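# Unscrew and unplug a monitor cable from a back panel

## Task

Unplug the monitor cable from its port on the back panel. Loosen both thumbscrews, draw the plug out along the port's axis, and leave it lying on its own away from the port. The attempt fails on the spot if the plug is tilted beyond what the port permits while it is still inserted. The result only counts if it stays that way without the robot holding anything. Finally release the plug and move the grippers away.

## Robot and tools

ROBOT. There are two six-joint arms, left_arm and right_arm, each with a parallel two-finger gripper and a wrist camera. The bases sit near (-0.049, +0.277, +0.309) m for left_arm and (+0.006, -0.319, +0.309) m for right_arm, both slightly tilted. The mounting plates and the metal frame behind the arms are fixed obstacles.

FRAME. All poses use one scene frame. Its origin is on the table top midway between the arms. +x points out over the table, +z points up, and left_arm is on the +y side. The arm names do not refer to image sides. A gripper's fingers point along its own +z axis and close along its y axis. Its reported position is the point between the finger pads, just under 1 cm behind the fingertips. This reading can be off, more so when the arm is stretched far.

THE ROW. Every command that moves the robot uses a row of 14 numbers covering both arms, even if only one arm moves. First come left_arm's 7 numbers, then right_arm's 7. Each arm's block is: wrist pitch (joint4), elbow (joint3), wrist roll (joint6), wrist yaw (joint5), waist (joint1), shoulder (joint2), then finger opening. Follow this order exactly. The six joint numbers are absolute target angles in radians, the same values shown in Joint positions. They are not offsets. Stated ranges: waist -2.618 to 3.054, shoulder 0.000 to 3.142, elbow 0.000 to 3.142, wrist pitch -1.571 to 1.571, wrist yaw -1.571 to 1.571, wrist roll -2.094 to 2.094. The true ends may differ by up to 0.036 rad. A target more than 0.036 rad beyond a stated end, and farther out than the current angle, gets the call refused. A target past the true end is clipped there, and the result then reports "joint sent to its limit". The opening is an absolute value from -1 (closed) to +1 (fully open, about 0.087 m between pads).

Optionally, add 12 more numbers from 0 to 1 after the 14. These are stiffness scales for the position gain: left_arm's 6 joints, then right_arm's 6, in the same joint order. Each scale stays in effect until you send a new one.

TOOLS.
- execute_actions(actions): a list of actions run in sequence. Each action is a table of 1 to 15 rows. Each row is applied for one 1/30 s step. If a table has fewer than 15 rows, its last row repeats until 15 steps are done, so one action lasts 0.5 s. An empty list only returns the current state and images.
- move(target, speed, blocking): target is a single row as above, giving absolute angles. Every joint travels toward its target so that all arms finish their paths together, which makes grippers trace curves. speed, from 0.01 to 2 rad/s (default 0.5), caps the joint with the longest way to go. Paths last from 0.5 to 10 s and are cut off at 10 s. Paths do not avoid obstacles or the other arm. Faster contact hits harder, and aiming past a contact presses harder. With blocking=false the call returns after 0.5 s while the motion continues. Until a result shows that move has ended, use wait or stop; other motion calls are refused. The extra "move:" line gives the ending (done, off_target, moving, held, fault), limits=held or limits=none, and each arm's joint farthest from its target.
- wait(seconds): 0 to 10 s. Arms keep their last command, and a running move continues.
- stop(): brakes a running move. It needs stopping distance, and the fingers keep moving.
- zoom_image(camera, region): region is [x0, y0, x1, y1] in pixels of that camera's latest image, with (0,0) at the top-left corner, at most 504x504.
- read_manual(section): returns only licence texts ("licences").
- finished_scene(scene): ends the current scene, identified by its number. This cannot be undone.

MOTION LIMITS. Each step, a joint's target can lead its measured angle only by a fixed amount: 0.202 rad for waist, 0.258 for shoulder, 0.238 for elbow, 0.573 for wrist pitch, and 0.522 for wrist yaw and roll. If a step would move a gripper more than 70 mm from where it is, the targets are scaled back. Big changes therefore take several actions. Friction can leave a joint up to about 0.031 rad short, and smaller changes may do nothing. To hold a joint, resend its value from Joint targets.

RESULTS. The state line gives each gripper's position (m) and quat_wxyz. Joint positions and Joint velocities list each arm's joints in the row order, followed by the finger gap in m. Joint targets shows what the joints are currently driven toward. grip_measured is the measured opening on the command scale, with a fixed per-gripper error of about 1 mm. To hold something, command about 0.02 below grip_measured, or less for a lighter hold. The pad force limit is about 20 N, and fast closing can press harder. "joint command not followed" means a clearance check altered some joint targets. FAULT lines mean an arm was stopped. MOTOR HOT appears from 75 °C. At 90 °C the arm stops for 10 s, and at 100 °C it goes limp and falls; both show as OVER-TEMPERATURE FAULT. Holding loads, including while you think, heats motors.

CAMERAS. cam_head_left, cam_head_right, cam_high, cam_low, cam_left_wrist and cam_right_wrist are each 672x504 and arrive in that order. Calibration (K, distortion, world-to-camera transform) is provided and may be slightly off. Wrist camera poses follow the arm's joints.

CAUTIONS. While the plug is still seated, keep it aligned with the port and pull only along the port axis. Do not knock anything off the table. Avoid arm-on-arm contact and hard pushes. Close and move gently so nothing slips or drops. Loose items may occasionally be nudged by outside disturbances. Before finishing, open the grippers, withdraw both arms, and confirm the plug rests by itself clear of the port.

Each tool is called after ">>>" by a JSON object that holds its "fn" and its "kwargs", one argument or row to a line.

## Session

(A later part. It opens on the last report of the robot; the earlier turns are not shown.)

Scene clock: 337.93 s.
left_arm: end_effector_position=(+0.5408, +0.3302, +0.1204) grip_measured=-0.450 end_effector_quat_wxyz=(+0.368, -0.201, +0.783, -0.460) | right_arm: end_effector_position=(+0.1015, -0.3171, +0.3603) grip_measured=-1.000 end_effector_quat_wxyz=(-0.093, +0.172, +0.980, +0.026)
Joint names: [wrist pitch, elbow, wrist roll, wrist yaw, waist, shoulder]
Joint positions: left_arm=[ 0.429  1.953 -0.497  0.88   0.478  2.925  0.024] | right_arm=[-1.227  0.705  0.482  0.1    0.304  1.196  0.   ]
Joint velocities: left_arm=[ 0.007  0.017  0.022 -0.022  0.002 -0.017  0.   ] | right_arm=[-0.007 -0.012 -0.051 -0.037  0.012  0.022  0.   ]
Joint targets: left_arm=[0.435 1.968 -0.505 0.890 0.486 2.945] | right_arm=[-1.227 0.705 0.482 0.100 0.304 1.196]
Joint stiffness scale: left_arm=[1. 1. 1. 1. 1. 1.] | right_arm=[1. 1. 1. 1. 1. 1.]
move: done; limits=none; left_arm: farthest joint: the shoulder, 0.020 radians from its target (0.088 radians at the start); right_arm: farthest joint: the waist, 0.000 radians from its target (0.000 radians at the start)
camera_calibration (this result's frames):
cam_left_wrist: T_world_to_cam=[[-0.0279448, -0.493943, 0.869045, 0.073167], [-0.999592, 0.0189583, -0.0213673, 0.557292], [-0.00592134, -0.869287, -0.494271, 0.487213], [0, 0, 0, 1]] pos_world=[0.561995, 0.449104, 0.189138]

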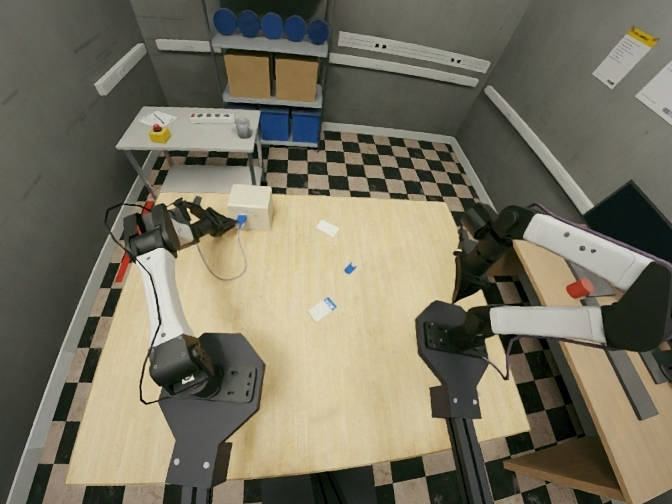

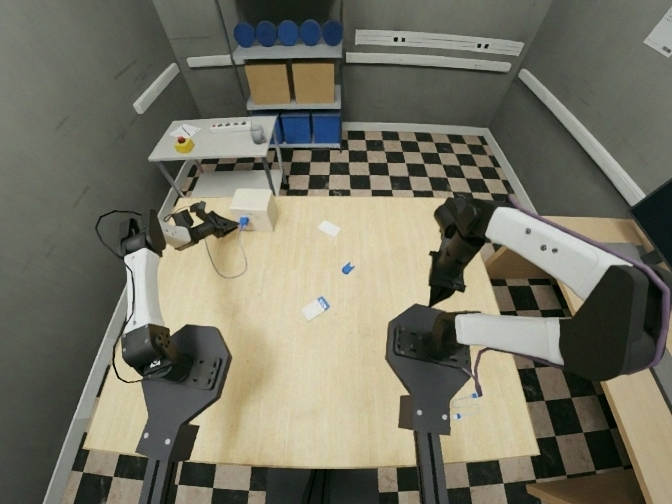

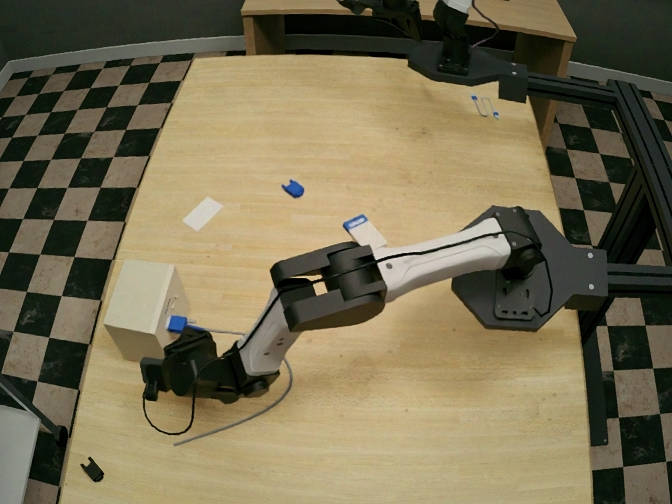

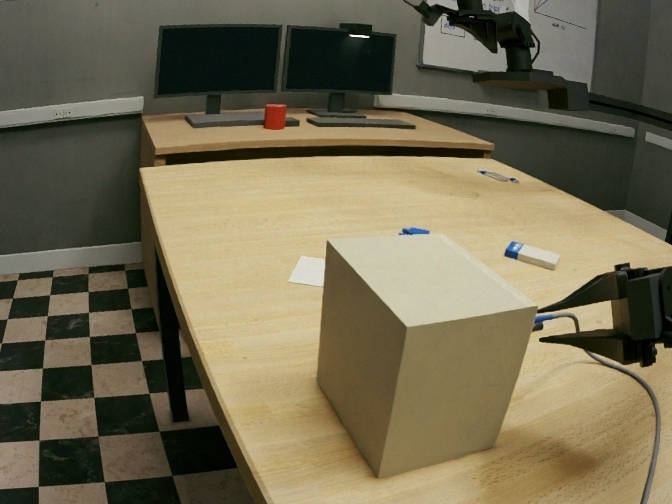

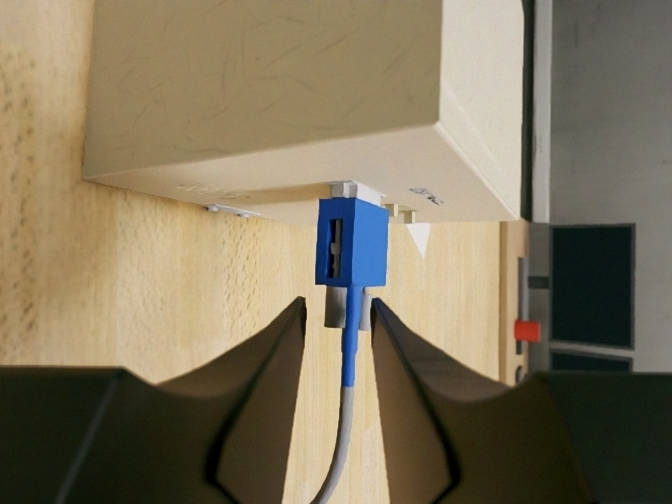

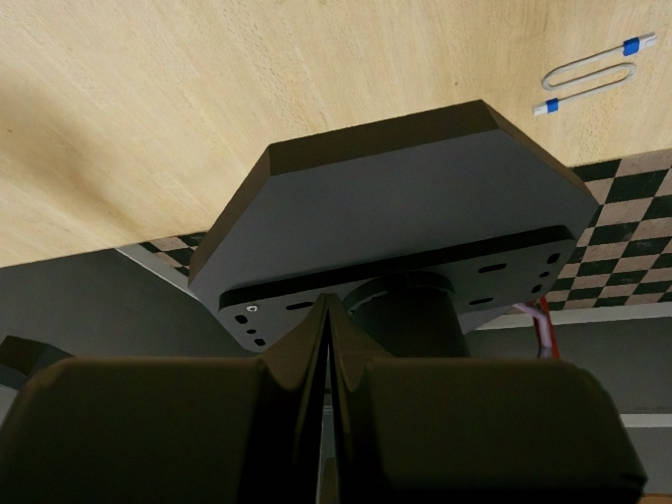

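>>> {"fn": "move", "kwargs": {
  "target": [0.25,1.78,-0.19,0.60,0.435,2.72,-0.45,-1.227,0.705,0.482,0.1,0.304,1.196,-1],
  "speed": 0.5
}}

>>> {"fn": "move", "kwargs": {
  "target": [0.23,1.63,0.22,-0.05,0.16,2.56,0.4,-1.227,0.705,0.482,0.1,0.304,1.196,-1],
  "speed": 0.8
}}

>>> {"fn": "move", "kwargs": {
  "target": [0.327,1.74,0.363,-0.29,0.092,2.738,0.1,-1.227,0.705,0.482,0.1,0.304,1.196,-1],
  "speed": 0.3
}}

>>> {"fn": "zoom_image", "kwargs": {
  "camera": "cam_left_wrist",
  "region": [270, 170, 410, 355]
}}

Scene clock: 339.83 s.
left_arm: end_effector_position=(+0.5388, +0.3515, +0.1335) grip_measured=-0.450 end_effector_quat_wxyz=(+0.387, -0.149, +0.855, -0.311) | right_arm: end_effector_position=(+0.1015, -0.3171, +0.3603) grip_measured=-1.000 end_effector_quat_wxyz=(-0.093, +0.172, +0.980, +0.026)
Joint names: [wrist pitch, elbow, wrist roll, wrist yaw, waist, shoulder]
Joint positions: left_arm=[ 0.269  1.799 -0.196  0.613  0.441  2.725  0.024] | right_arm=[-1.227  0.705  0.482  0.1    0.304  1.196  0.   ]
Joint velocities: left_arm=[ 0.037 -0.012 -0.037 -0.051 -0.017 -0.007  0.001] | right_arm=[ 0.007  0.002  0.007  0.11  -0.007  0.007  0.   ]
Joint targets: left_arm=[0.250 1.780 -0.190 0.600 0.435 2.720] | right_arm=[-1.227 0.705 0.482 0.100 0.304 1.196]
Joint stiffness scale: left_arm=[1. 1. 1. 1. 1. 1.] | right_arm=[1. 1. 1. 1. 1. 1.]
move: done; limits=none; left_arm: farthest joint: the elbow, 0.019 radians from its target (0.173 radians at the start); right_arm: farthest joint: the waist, 0.000 radians from its target (0.000 radians at the start)
camera_calibration (this result's frames):
cam_left_wrist: T_world_to_cam=[[0.0107561, -0.760638, 0.649087, 0.174562], [-0.999823, 0.001822, 0.0187034, 0.555914], [-0.0154092, -0.649174, -0.760484, 0.475438], [0, 0, 0, 1]] pos_world=[0.561264, 0.440408, 0.23786]

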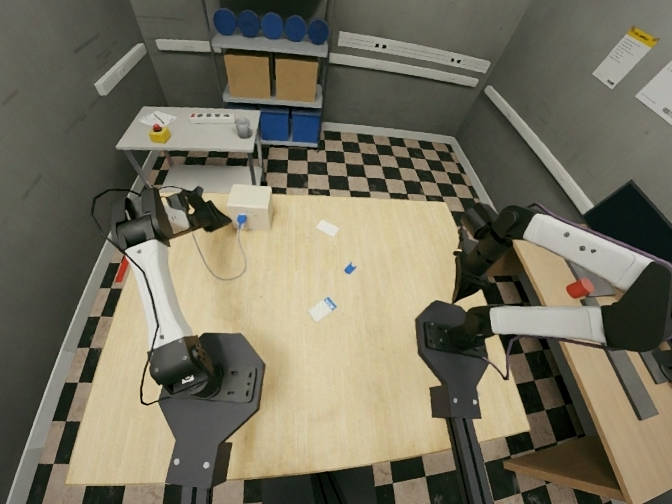

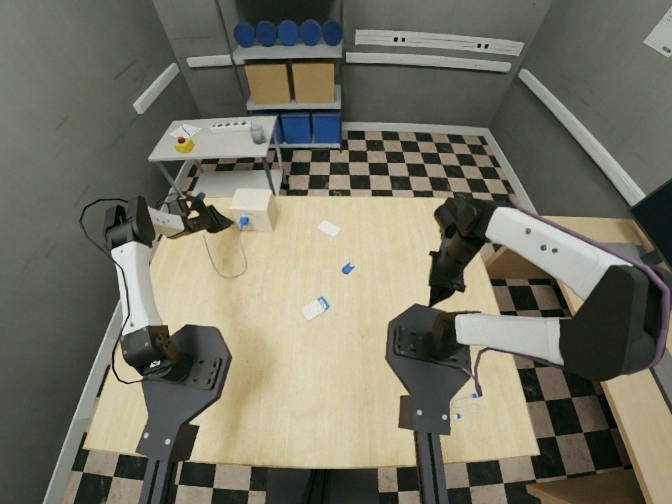

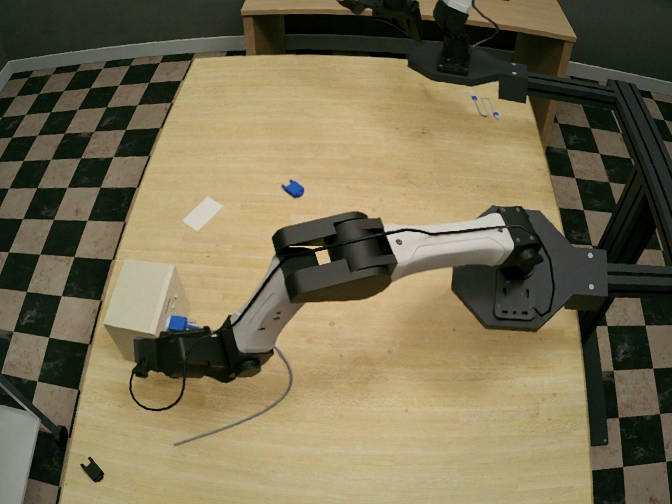

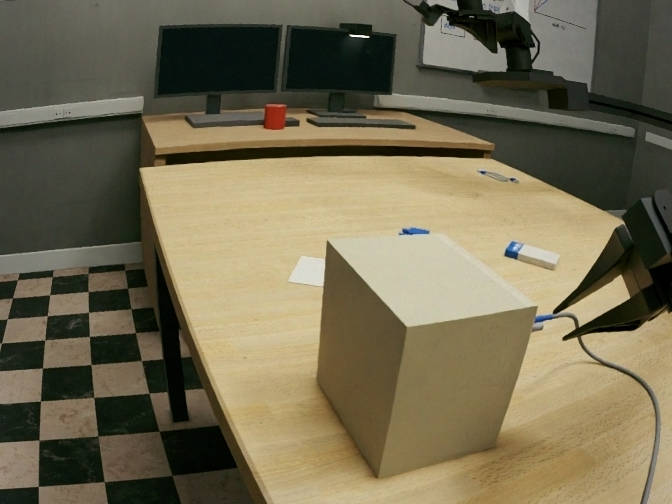

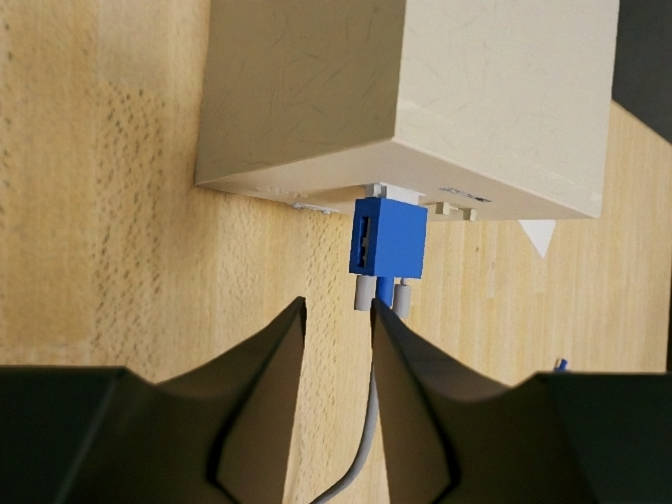

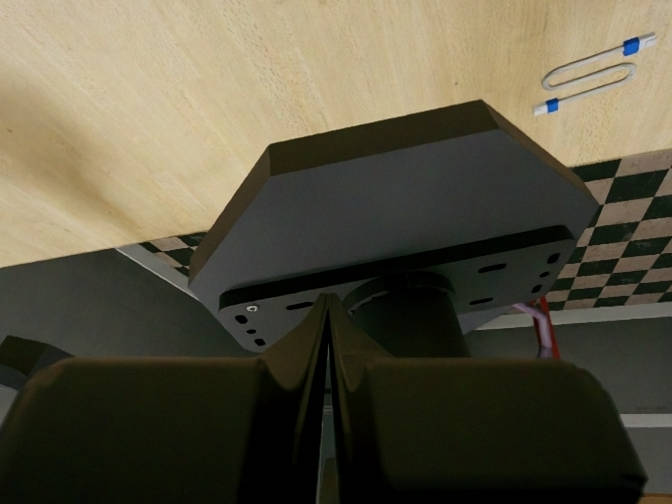

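Scene clock: 341.57 s.
left_arm: end_effector_position=(+0.5453, +0.3055, +0.1559) grip_measured=+0.400 end_effector_quat_wxyz=(+0.390, +0.027, +0.921, -0.008) | right_arm: end_effector_position=(+0.1015, -0.3171, +0.3603) grip_measured=-1.000 end_effector_quat_wxyz=(-0.093, +0.172, +0.980, +0.026)
Joint names: [wrist pitch, elbow, wrist roll, wrist yaw, waist, shoulder]
Joint positions: left_arm=[ 0.249  1.649  0.214 -0.038  0.157  2.567  0.061] | right_arm=[-1.227  0.705  0.482  0.1    0.304  1.196  0.   ]
Joint velocities: left_arm=[ 0.007 -0.002 -0.022 -0.022  0.012 -0.007  0.001] | right_arm=[ 0.022  0.002 -0.051 -0.037  0.017 -0.017  0.   ]
Joint targets: left_arm=[0.230 1.630 0.220 -0.050 0.160 2.560] | right_arm=[-1.227 0.705 0.482 0.100 0.304 1.196]
Joint stiffness scale: left_arm=[1. 1. 1. 1. 1. 1.] | right_arm=[1. 1. 1. 1. 1. 1.]
move: done; limits=none; left_arm: farthest joint: the elbow, 0.019 radians from its target (0.169 radians at the start); right_arm: farthest joint: the waist, 0.000 radians from its target (0.000 radians at the start)
camera_calibration (this result's frames):
cam_left_wrist: T_world_to_cam=[[-0.0597624, -0.998208, -0.00298161, 0.337661], [-0.995806, 0.0594107, 0.0695818, 0.53443], [-0.06928, 0.00712748, -0.997572, 0.328593], [0, 0, 0, 1]] pos_world=[0.575133, 0.302963, 0.291616]

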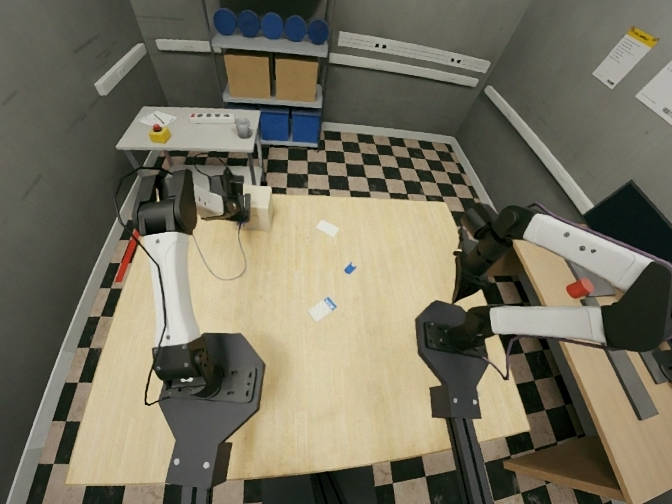

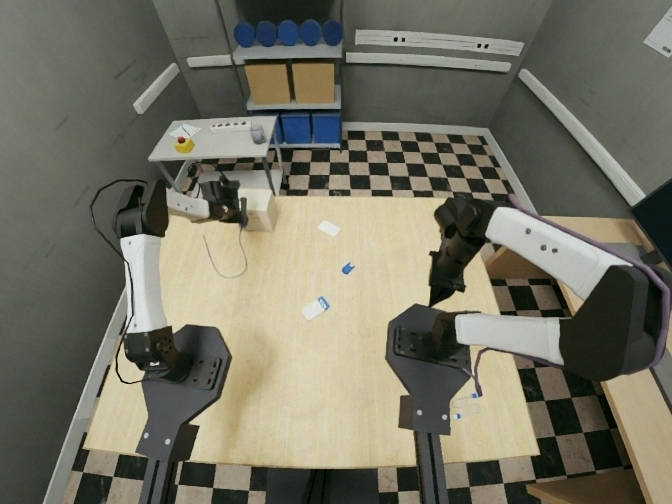

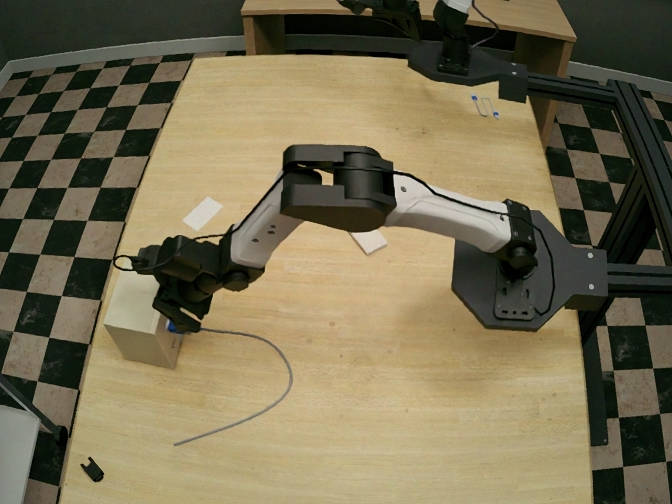

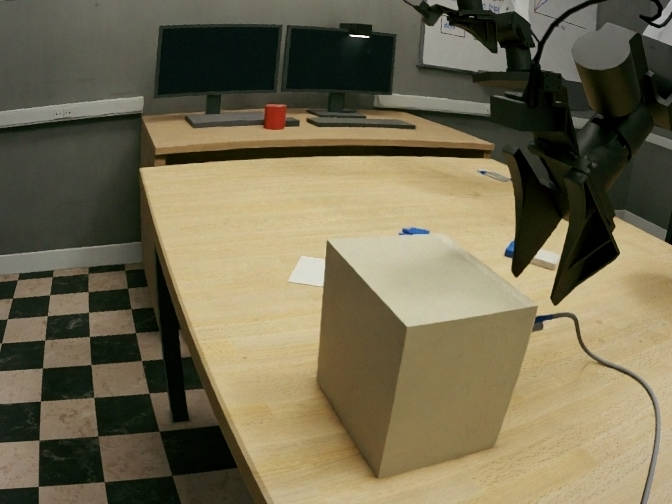

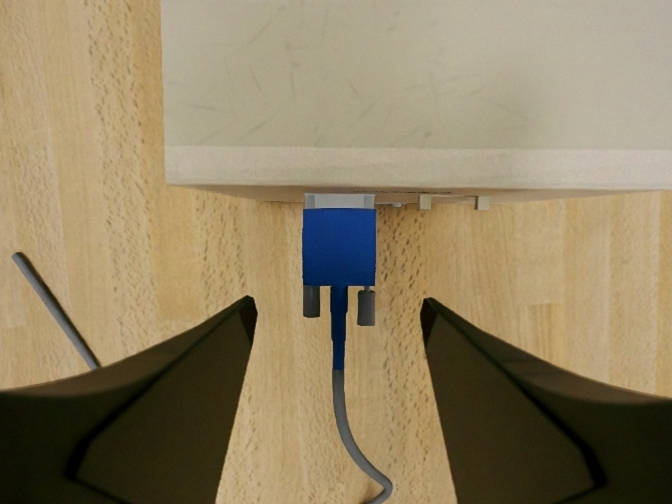

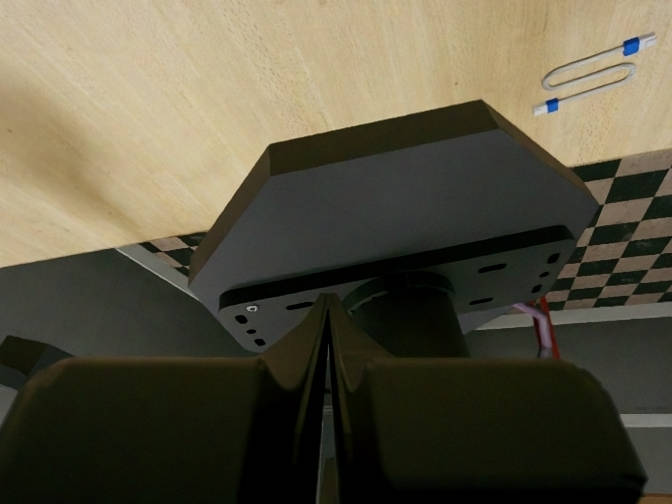

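Scene clock: 343.10 s.
left_arm: end_effector_position=(+0.5403, +0.3077, +0.1098) grip_measured=+0.100 end_effector_quat_wxyz=(+0.363, +0.073, +0.922, +0.112) | right_arm: end_effector_position=(+0.1015, -0.3171, +0.3603) grip_measured=-1.000 end_effector_quat_wxyz=(-0.093, +0.172, +0.980, +0.026)
Joint names: [wrist pitch, elbow, wrist roll, wrist yaw, waist, shoulder]
Joint positions: left_arm=[ 0.321  1.723  0.356 -0.278  0.098  2.722  0.048] | right_arm=[-1.227  0.705  0.482  0.1    0.304  1.196  0.   ]
Joint velocities: left_arm=[-0.051 -0.002  0.037 -0.037  0.002 -0.007  0.   ] | right_arm=[-0.066  0.012  0.037 -0.022  0.022 -0.022  0.   ]
Joint targets: left_arm=[0.327 1.740 0.363 -0.290 0.092 2.738] | right_arm=[-1.227 0.705 0.482 0.100 0.304 1.196]
Joint stiffness scale: left_arm=[1. 1. 1. 1. 1. 1.] | right_arm=[1. 1. 1. 1. 1. 1.]
move: done; limits=none; left_arm: farthest joint: the elbow, 0.017 radians from its target (0.091 radians at the start); right_arm: farthest joint: the waist, 0.000 radians from its target (0.000 radians at the start)
camera_calibration (this result's frames):
cam_left_wrist: T_world_to_cam=[[-0.0577814, -0.964467, -0.257808, 0.355951], [-0.991945, 0.026307, 0.123905, 0.534649], [-0.11272, 0.262891, -0.958218, 0.222667], [0, 0, 0, 1]] pos_world=[0.576009, 0.2707, 0.238885]

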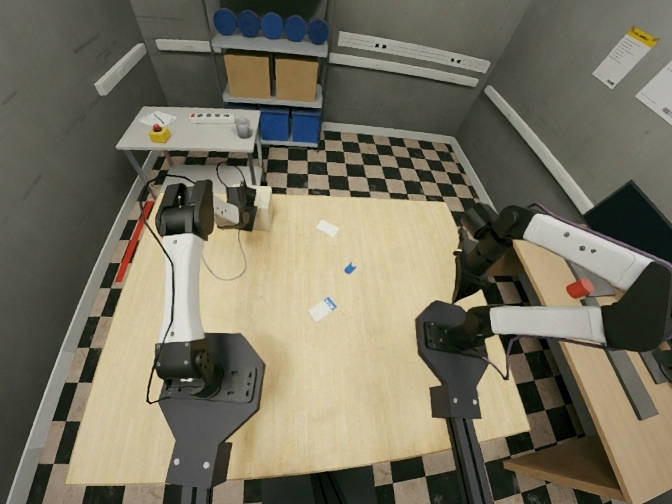

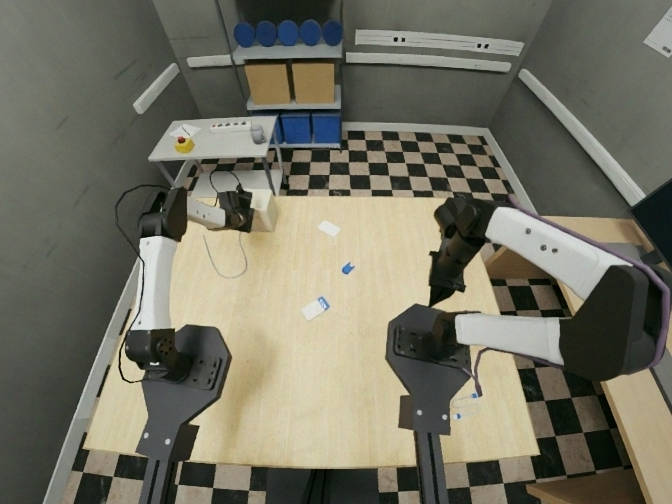

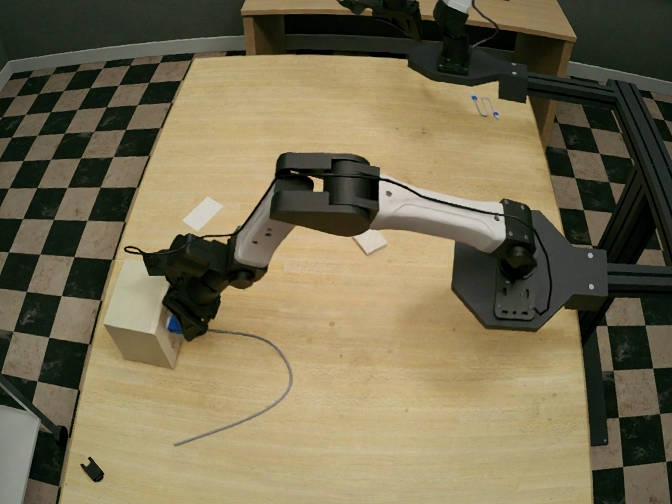

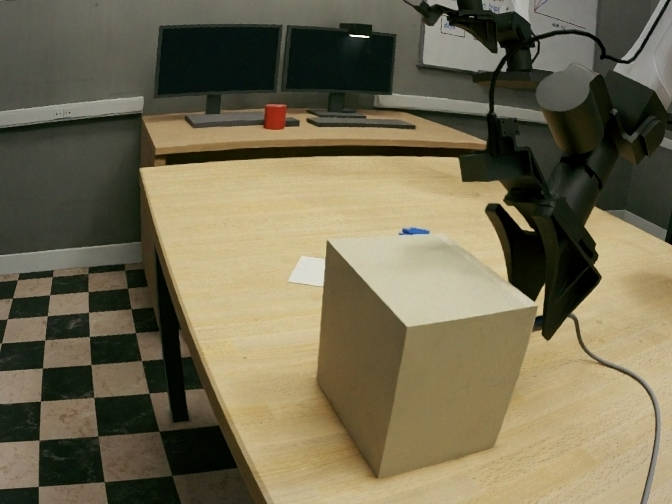

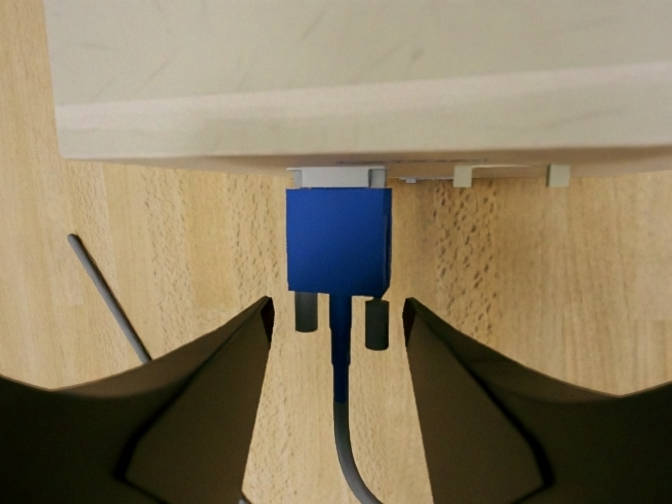

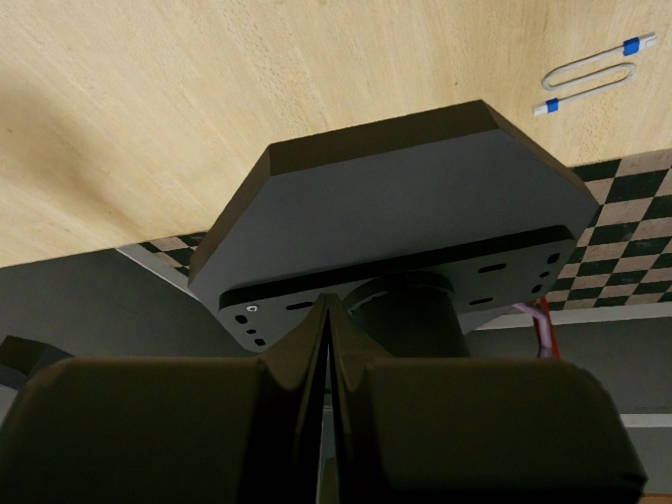

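Region (270, 170, 410, 355) of cam_left_wrist's 672x504 image, scaled by 2.724, with more detail than that image has; it fills the left 381 columns of this view, and the rest is white.

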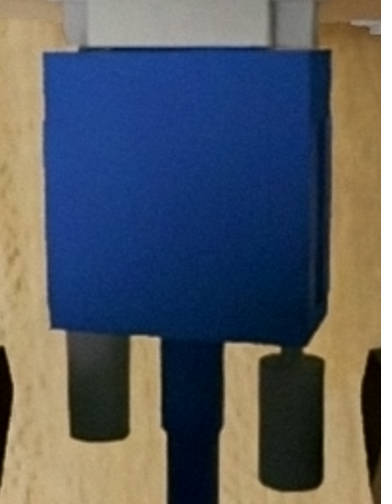

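>>> {"fn": "execute_actions", "kwargs": {
  "actions": [
    [[0.327,1.74,0.363,-0.29,0.092,2.738,-0.1,-1.227,0.705,0.482,0.1,0.304,1.196,-1],[0.327,1.74,0.363,-0.29,0.092,2.738,-0.2,-1.227,0.705,0.482,0.1,0.304,1.196,-1],[0.327,1.74,0.363,-0.29,0.092,2.738,-0.25,-1.227,0.705,0.482,0.1,0.304,1.196,-1],[0.327,1.74,0.363,-0.29,0.092,2.738,-0.28,-1.227,0.705,0.482,0.1,0.304,1.196,-1],[0.327,1.74,0.363,-0.29,0.092,2.738,-0.3,-1.227,0.705,0.482,0.1,0.304,1.196,-1],[0.327,1.74,0.363,-0.29,0.092,2.738,-0.32,-1.227,0.705,0.482,0.1,0.304,1.196,-1],[0.327,1.74,0.363,-0.29,0.092,2.738,-0.4,-1.227,0.705,0.482,0.1,0.304,1.196,-1]]
  ]
}}

>>> {"fn": "move", "kwargs": {
  "target": [0.322,1.71,0.03,0.27,0.268,2.735,-0.4,-1.227,0.705,0.482,0.1,0.304,1.196,-1],
  "speed": 0.35
}}

>>> {"fn": "move", "kwargs": {
  "target": [0.327,1.74,0.363,-0.29,0.092,2.738,-0.1,-1.227,0.705,0.482,0.1,0.304,1.196,-1],
  "speed": 0.6
}}

>>> {"fn": "zoom_image", "kwargs": {
  "camera": "cam_left_wrist",
  "region": [270, 170, 410, 355]
}}

Scene clock: 344.47 s.
left_arm: end_effector_position=(+0.5404, +0.3079, +0.1099) grip_measured=-0.323 end_effector_quat_wxyz=(+0.363, +0.075, +0.922, +0.113) | right_arm: end_effector_position=(+0.1015, -0.3171, +0.3603) grip_measured=-1.000 end_effector_quat_wxyz=(-0.093, +0.172, +0.980, +0.026)
Joint names: [wrist pitch, elbow, wrist roll, wrist yaw, waist, shoulder]
Joint positions: left_arm=[ 0.321  1.723  0.359 -0.278  0.098  2.722  0.03 ] | right_arm=[-1.227  0.705  0.482  0.1    0.304  1.196  0.   ]
Joint velocities: left_arm=[-0.022  0.007 -0.037  0.007 -0.007  0.002 -0.001] | right_arm=[-0.081 -0.012  0.022 -0.022 -0.012 -0.012  0.   ]
Joint targets: left_arm=[0.327 1.740 0.363 -0.290 0.092 2.738] | right_arm=[-1.227 0.705 0.482 0.100 0.304 1.196]
Joint stiffness scale: left_arm=[1. 1. 1. 1. 1. 1.] | right_arm=[1. 1. 1. 1. 1. 1.]
camera_calibration (this result's frames):
cam_left_wrist: T_world_to_cam=[[-0.059587, -0.963747, -0.260078, 0.357172], [-0.991878, 0.0278327, 0.124114, 0.534167], [-0.112376, 0.265361, -0.957578, 0.221694], [0, 0, 0, 1]] pos_world=[0.576024, 0.270528, 0.238884]

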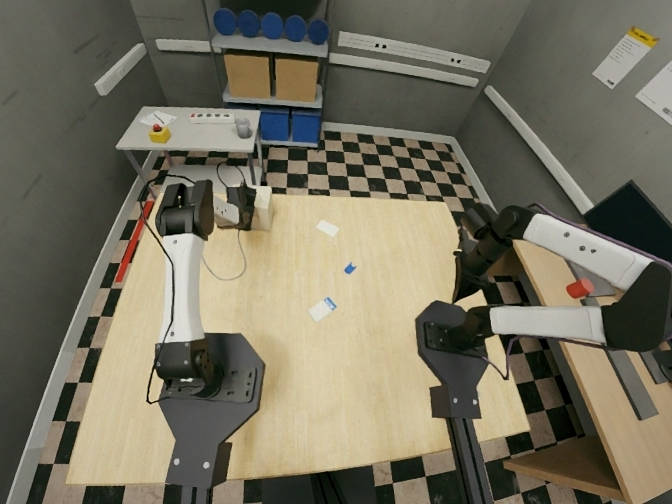

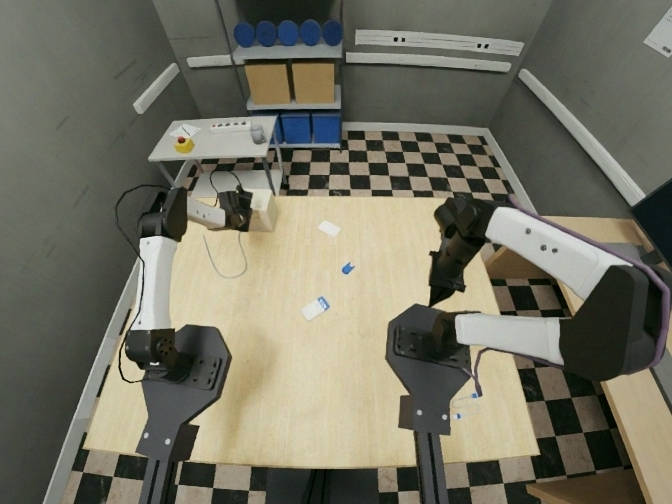

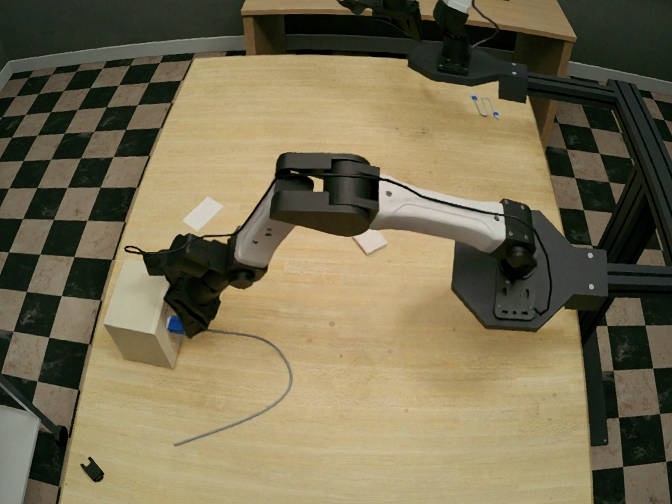

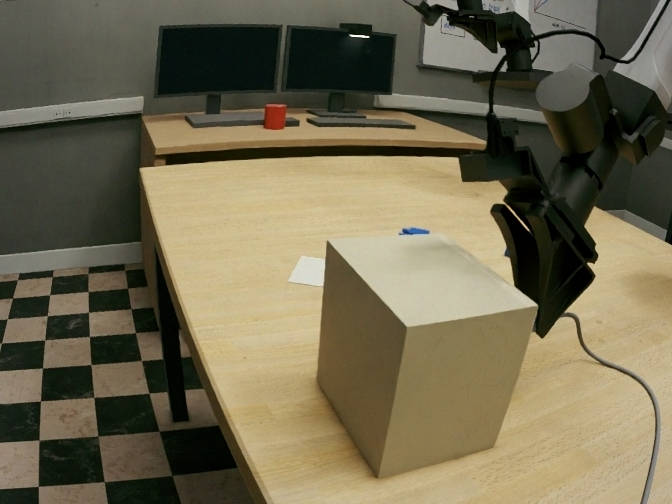

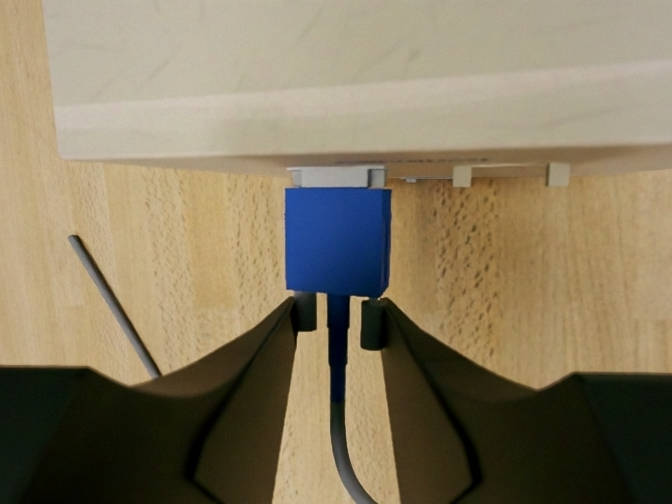

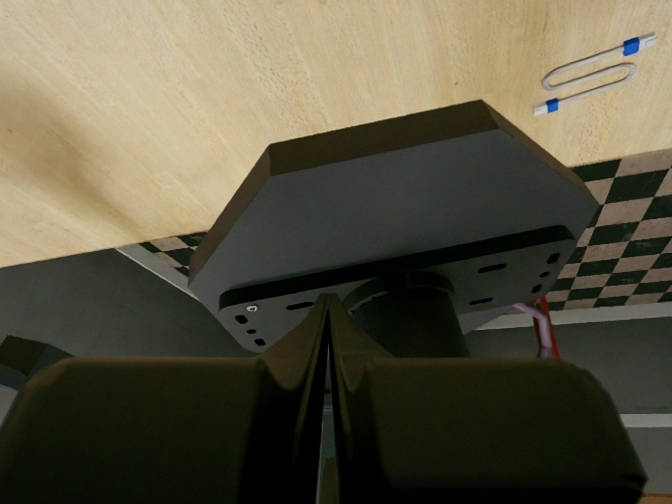

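Scene clock: 346.67 s.
left_arm: end_effector_position=(+0.5416, +0.3057, +0.1101) grip_measured=-0.320 end_effector_quat_wxyz=(+0.392, -0.036, +0.907, -0.149) | right_arm: end_effector_position=(+0.1015, -0.3171, +0.3603) grip_measured=-1.000 end_effector_quat_wxyz=(-0.093, +0.172, +0.980, +0.026)
Joint names: [wrist pitch, elbow, wrist roll, wrist yaw, waist, shoulder]
Joint positions: left_arm=[0.302 1.723 0.057 0.26  0.267 2.708 0.03 ] | right_arm=[-1.227  0.705  0.482  0.1    0.304  1.196  0.   ]
Joint velocities: left_arm=[ 0.051  0.002 -0.081 -0.022 -0.002 -0.002 -0.001] | right_arm=[ 0.037 -0.012  0.051 -0.051 -0.002  0.007  0.   ]
Joint targets: left_arm=[0.322 1.710 0.030 0.270 0.268 2.735] | right_arm=[-1.227 0.705 0.482 0.100 0.304 1.196]
Joint stiffness scale: left_arm=[1. 1. 1. 1. 1. 1.] | right_arm=[1. 1. 1. 1. 1. 1.]
move: off_target (left_arm); limits=none; left_arm: farthest joint: the shoulder, 0.027 radians from its target (0.013 radians at the start); right_arm: farthest joint: the waist, 0.000 radians from its target (0.000 radians at the start)
camera_calibration (this result's frames):
cam_left_wrist: T_world_to_cam=[[-0.0555316, -0.95166, 0.302093, 0.287355], [-0.996487, 0.0718205, 0.0430736, 0.533412], [-0.0626879, -0.29864, -0.952305, 0.367576], [0, 0, 0, 1]] pos_world=[0.570538, 0.344927, 0.240261]

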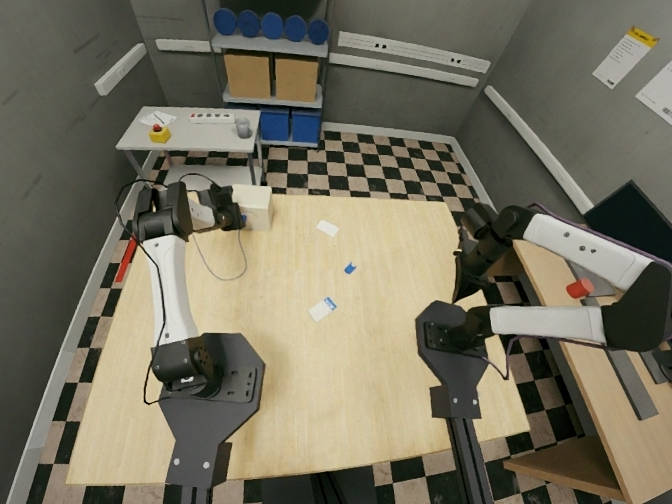

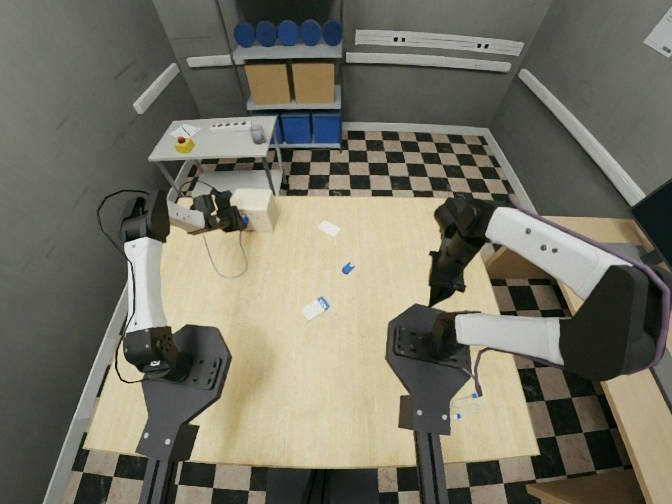

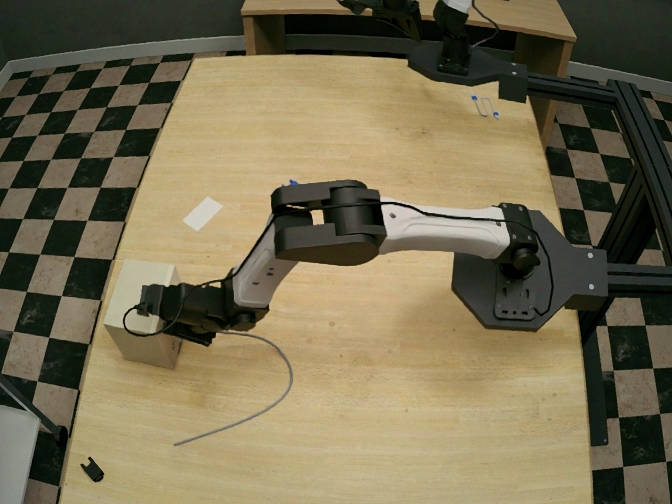

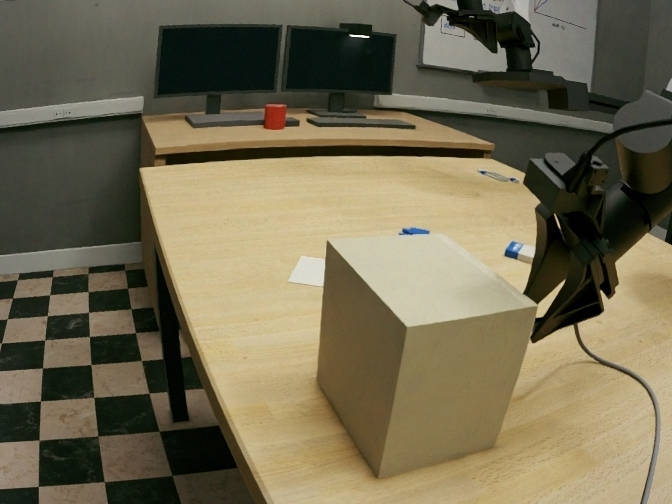

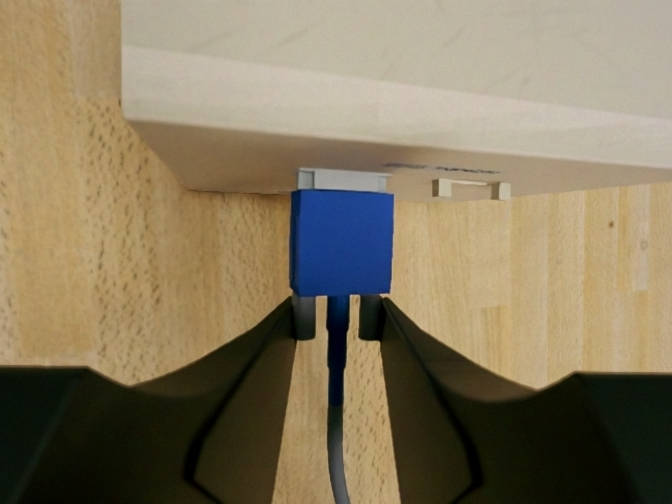

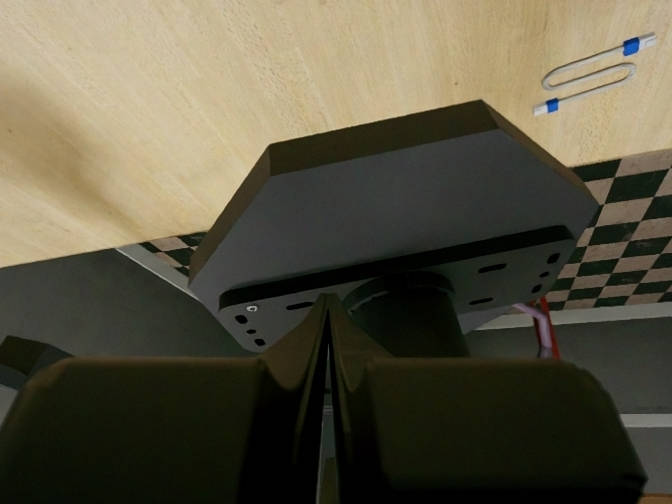

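Scene clock: 348.40 s.
left_arm: end_effector_position=(+0.5419, +0.3075, +0.1121) grip_measured=-0.100 end_effector_quat_wxyz=(+0.366, +0.073, +0.921, +0.113) | right_arm: end_effector_position=(+0.1015, -0.3171, +0.3603) grip_measured=-1.000 end_effector_quat_wxyz=(-0.093, +0.172, +0.980, +0.026)
Joint names: [wrist pitch, elbow, wrist roll, wrist yaw, waist, shoulder]
Joint positions: left_arm=[ 0.323  1.723  0.356 -0.278  0.097  2.719  0.039] | right_arm=[-1.227  0.705  0.482  0.1    0.304  1.196  0.   ]
Joint velocities: left_arm=[ 0.007 -0.007 -0.022 -0.037  0.002  0.007  0.   ] | right_arm=[-0.007  0.002 -0.007 -0.007  0.007 -0.007  0.   ]
Joint targets: left_arm=[0.327 1.740 0.363 -0.290 0.092 2.738] | right_arm=[-1.227 0.705 0.482 0.100 0.304 1.196]
Joint stiffness scale: left_arm=[1. 1. 1. 1. 1. 1.] | right_arm=[1. 1. 1. 1. 1. 1.]
move: done; limits=none; left_arm: farthest joint: the shoulder, 0.019 radians from its target (0.030 radians at the start); right_arm: farthest joint: the waist, 0.000 radians from its target (0.000 radians at the start)
camera_calibration (this result's frames):
cam_left_wrist: T_world_to_cam=[[-0.0563678, -0.96448, -0.25807, 0.355648], [-0.992649, 0.0264099, 0.118114, 0.536904], [-0.107103, 0.262831, -0.958879, 0.222197], [0, 0, 0, 1]] pos_world=[0.576802, 0.270436, 0.241426]

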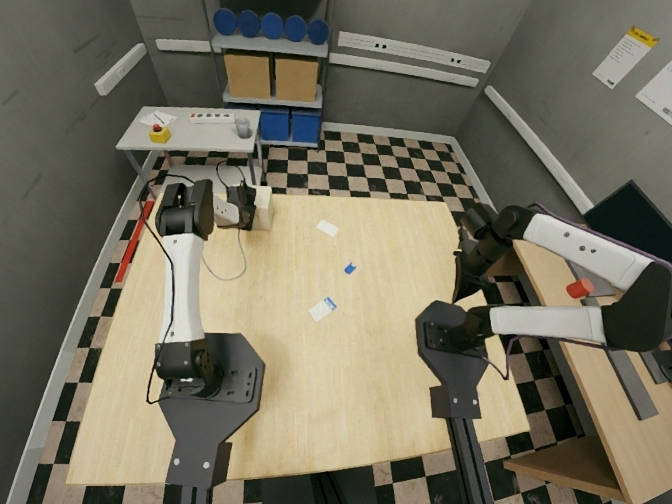

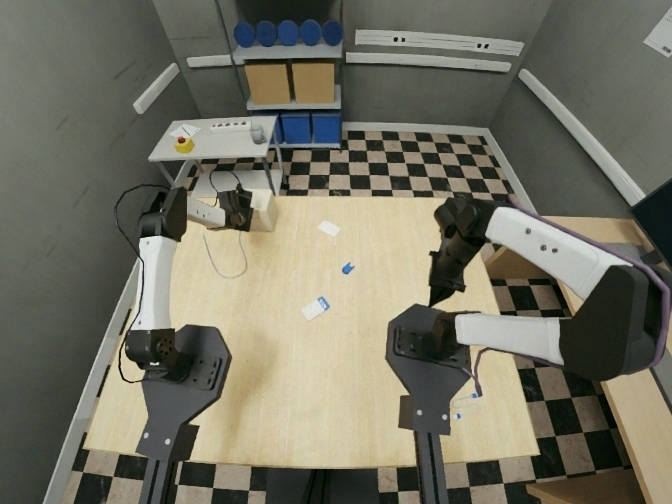

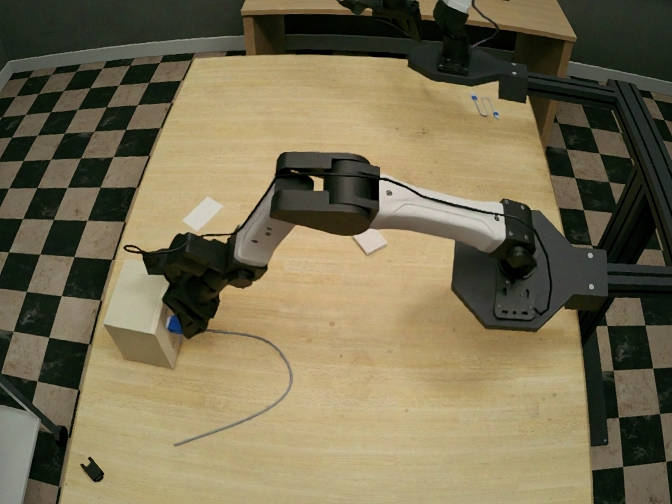

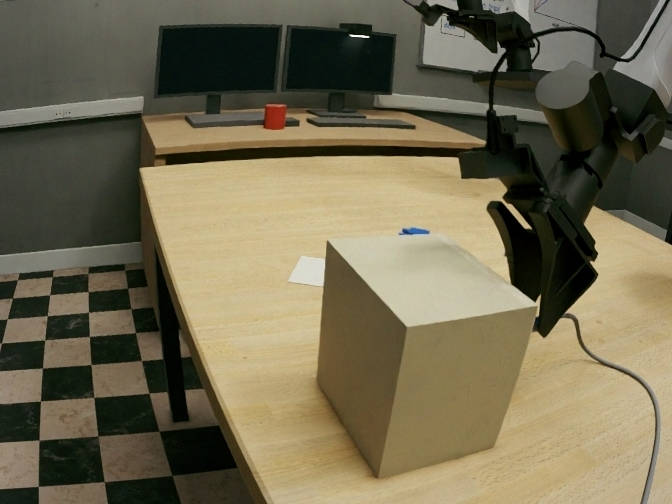

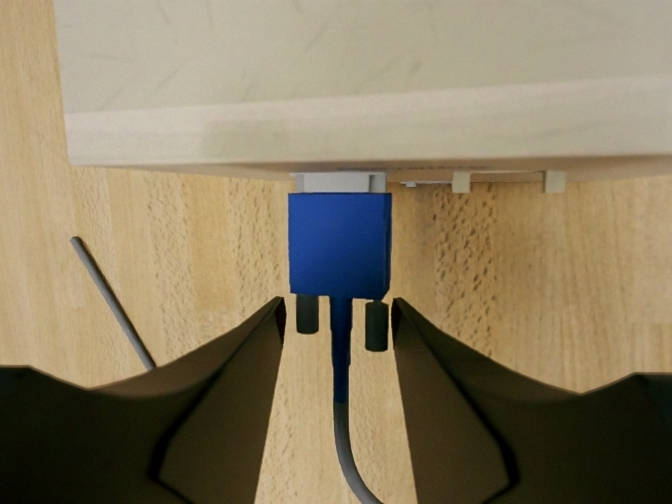

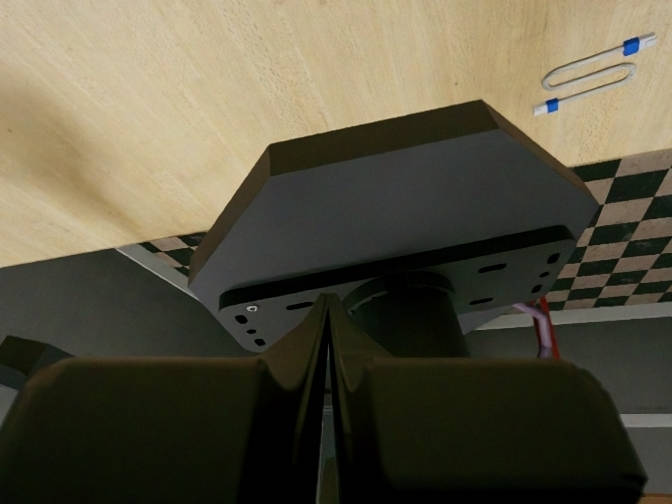

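Region (270, 170, 410, 355) of cam_left_wrist's 672x504 image, scaled by 2.724, with more detail than that image has; it fills the left 381 columns of this view, and the rest is white.

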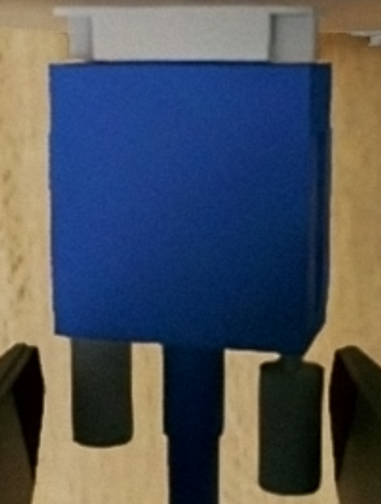

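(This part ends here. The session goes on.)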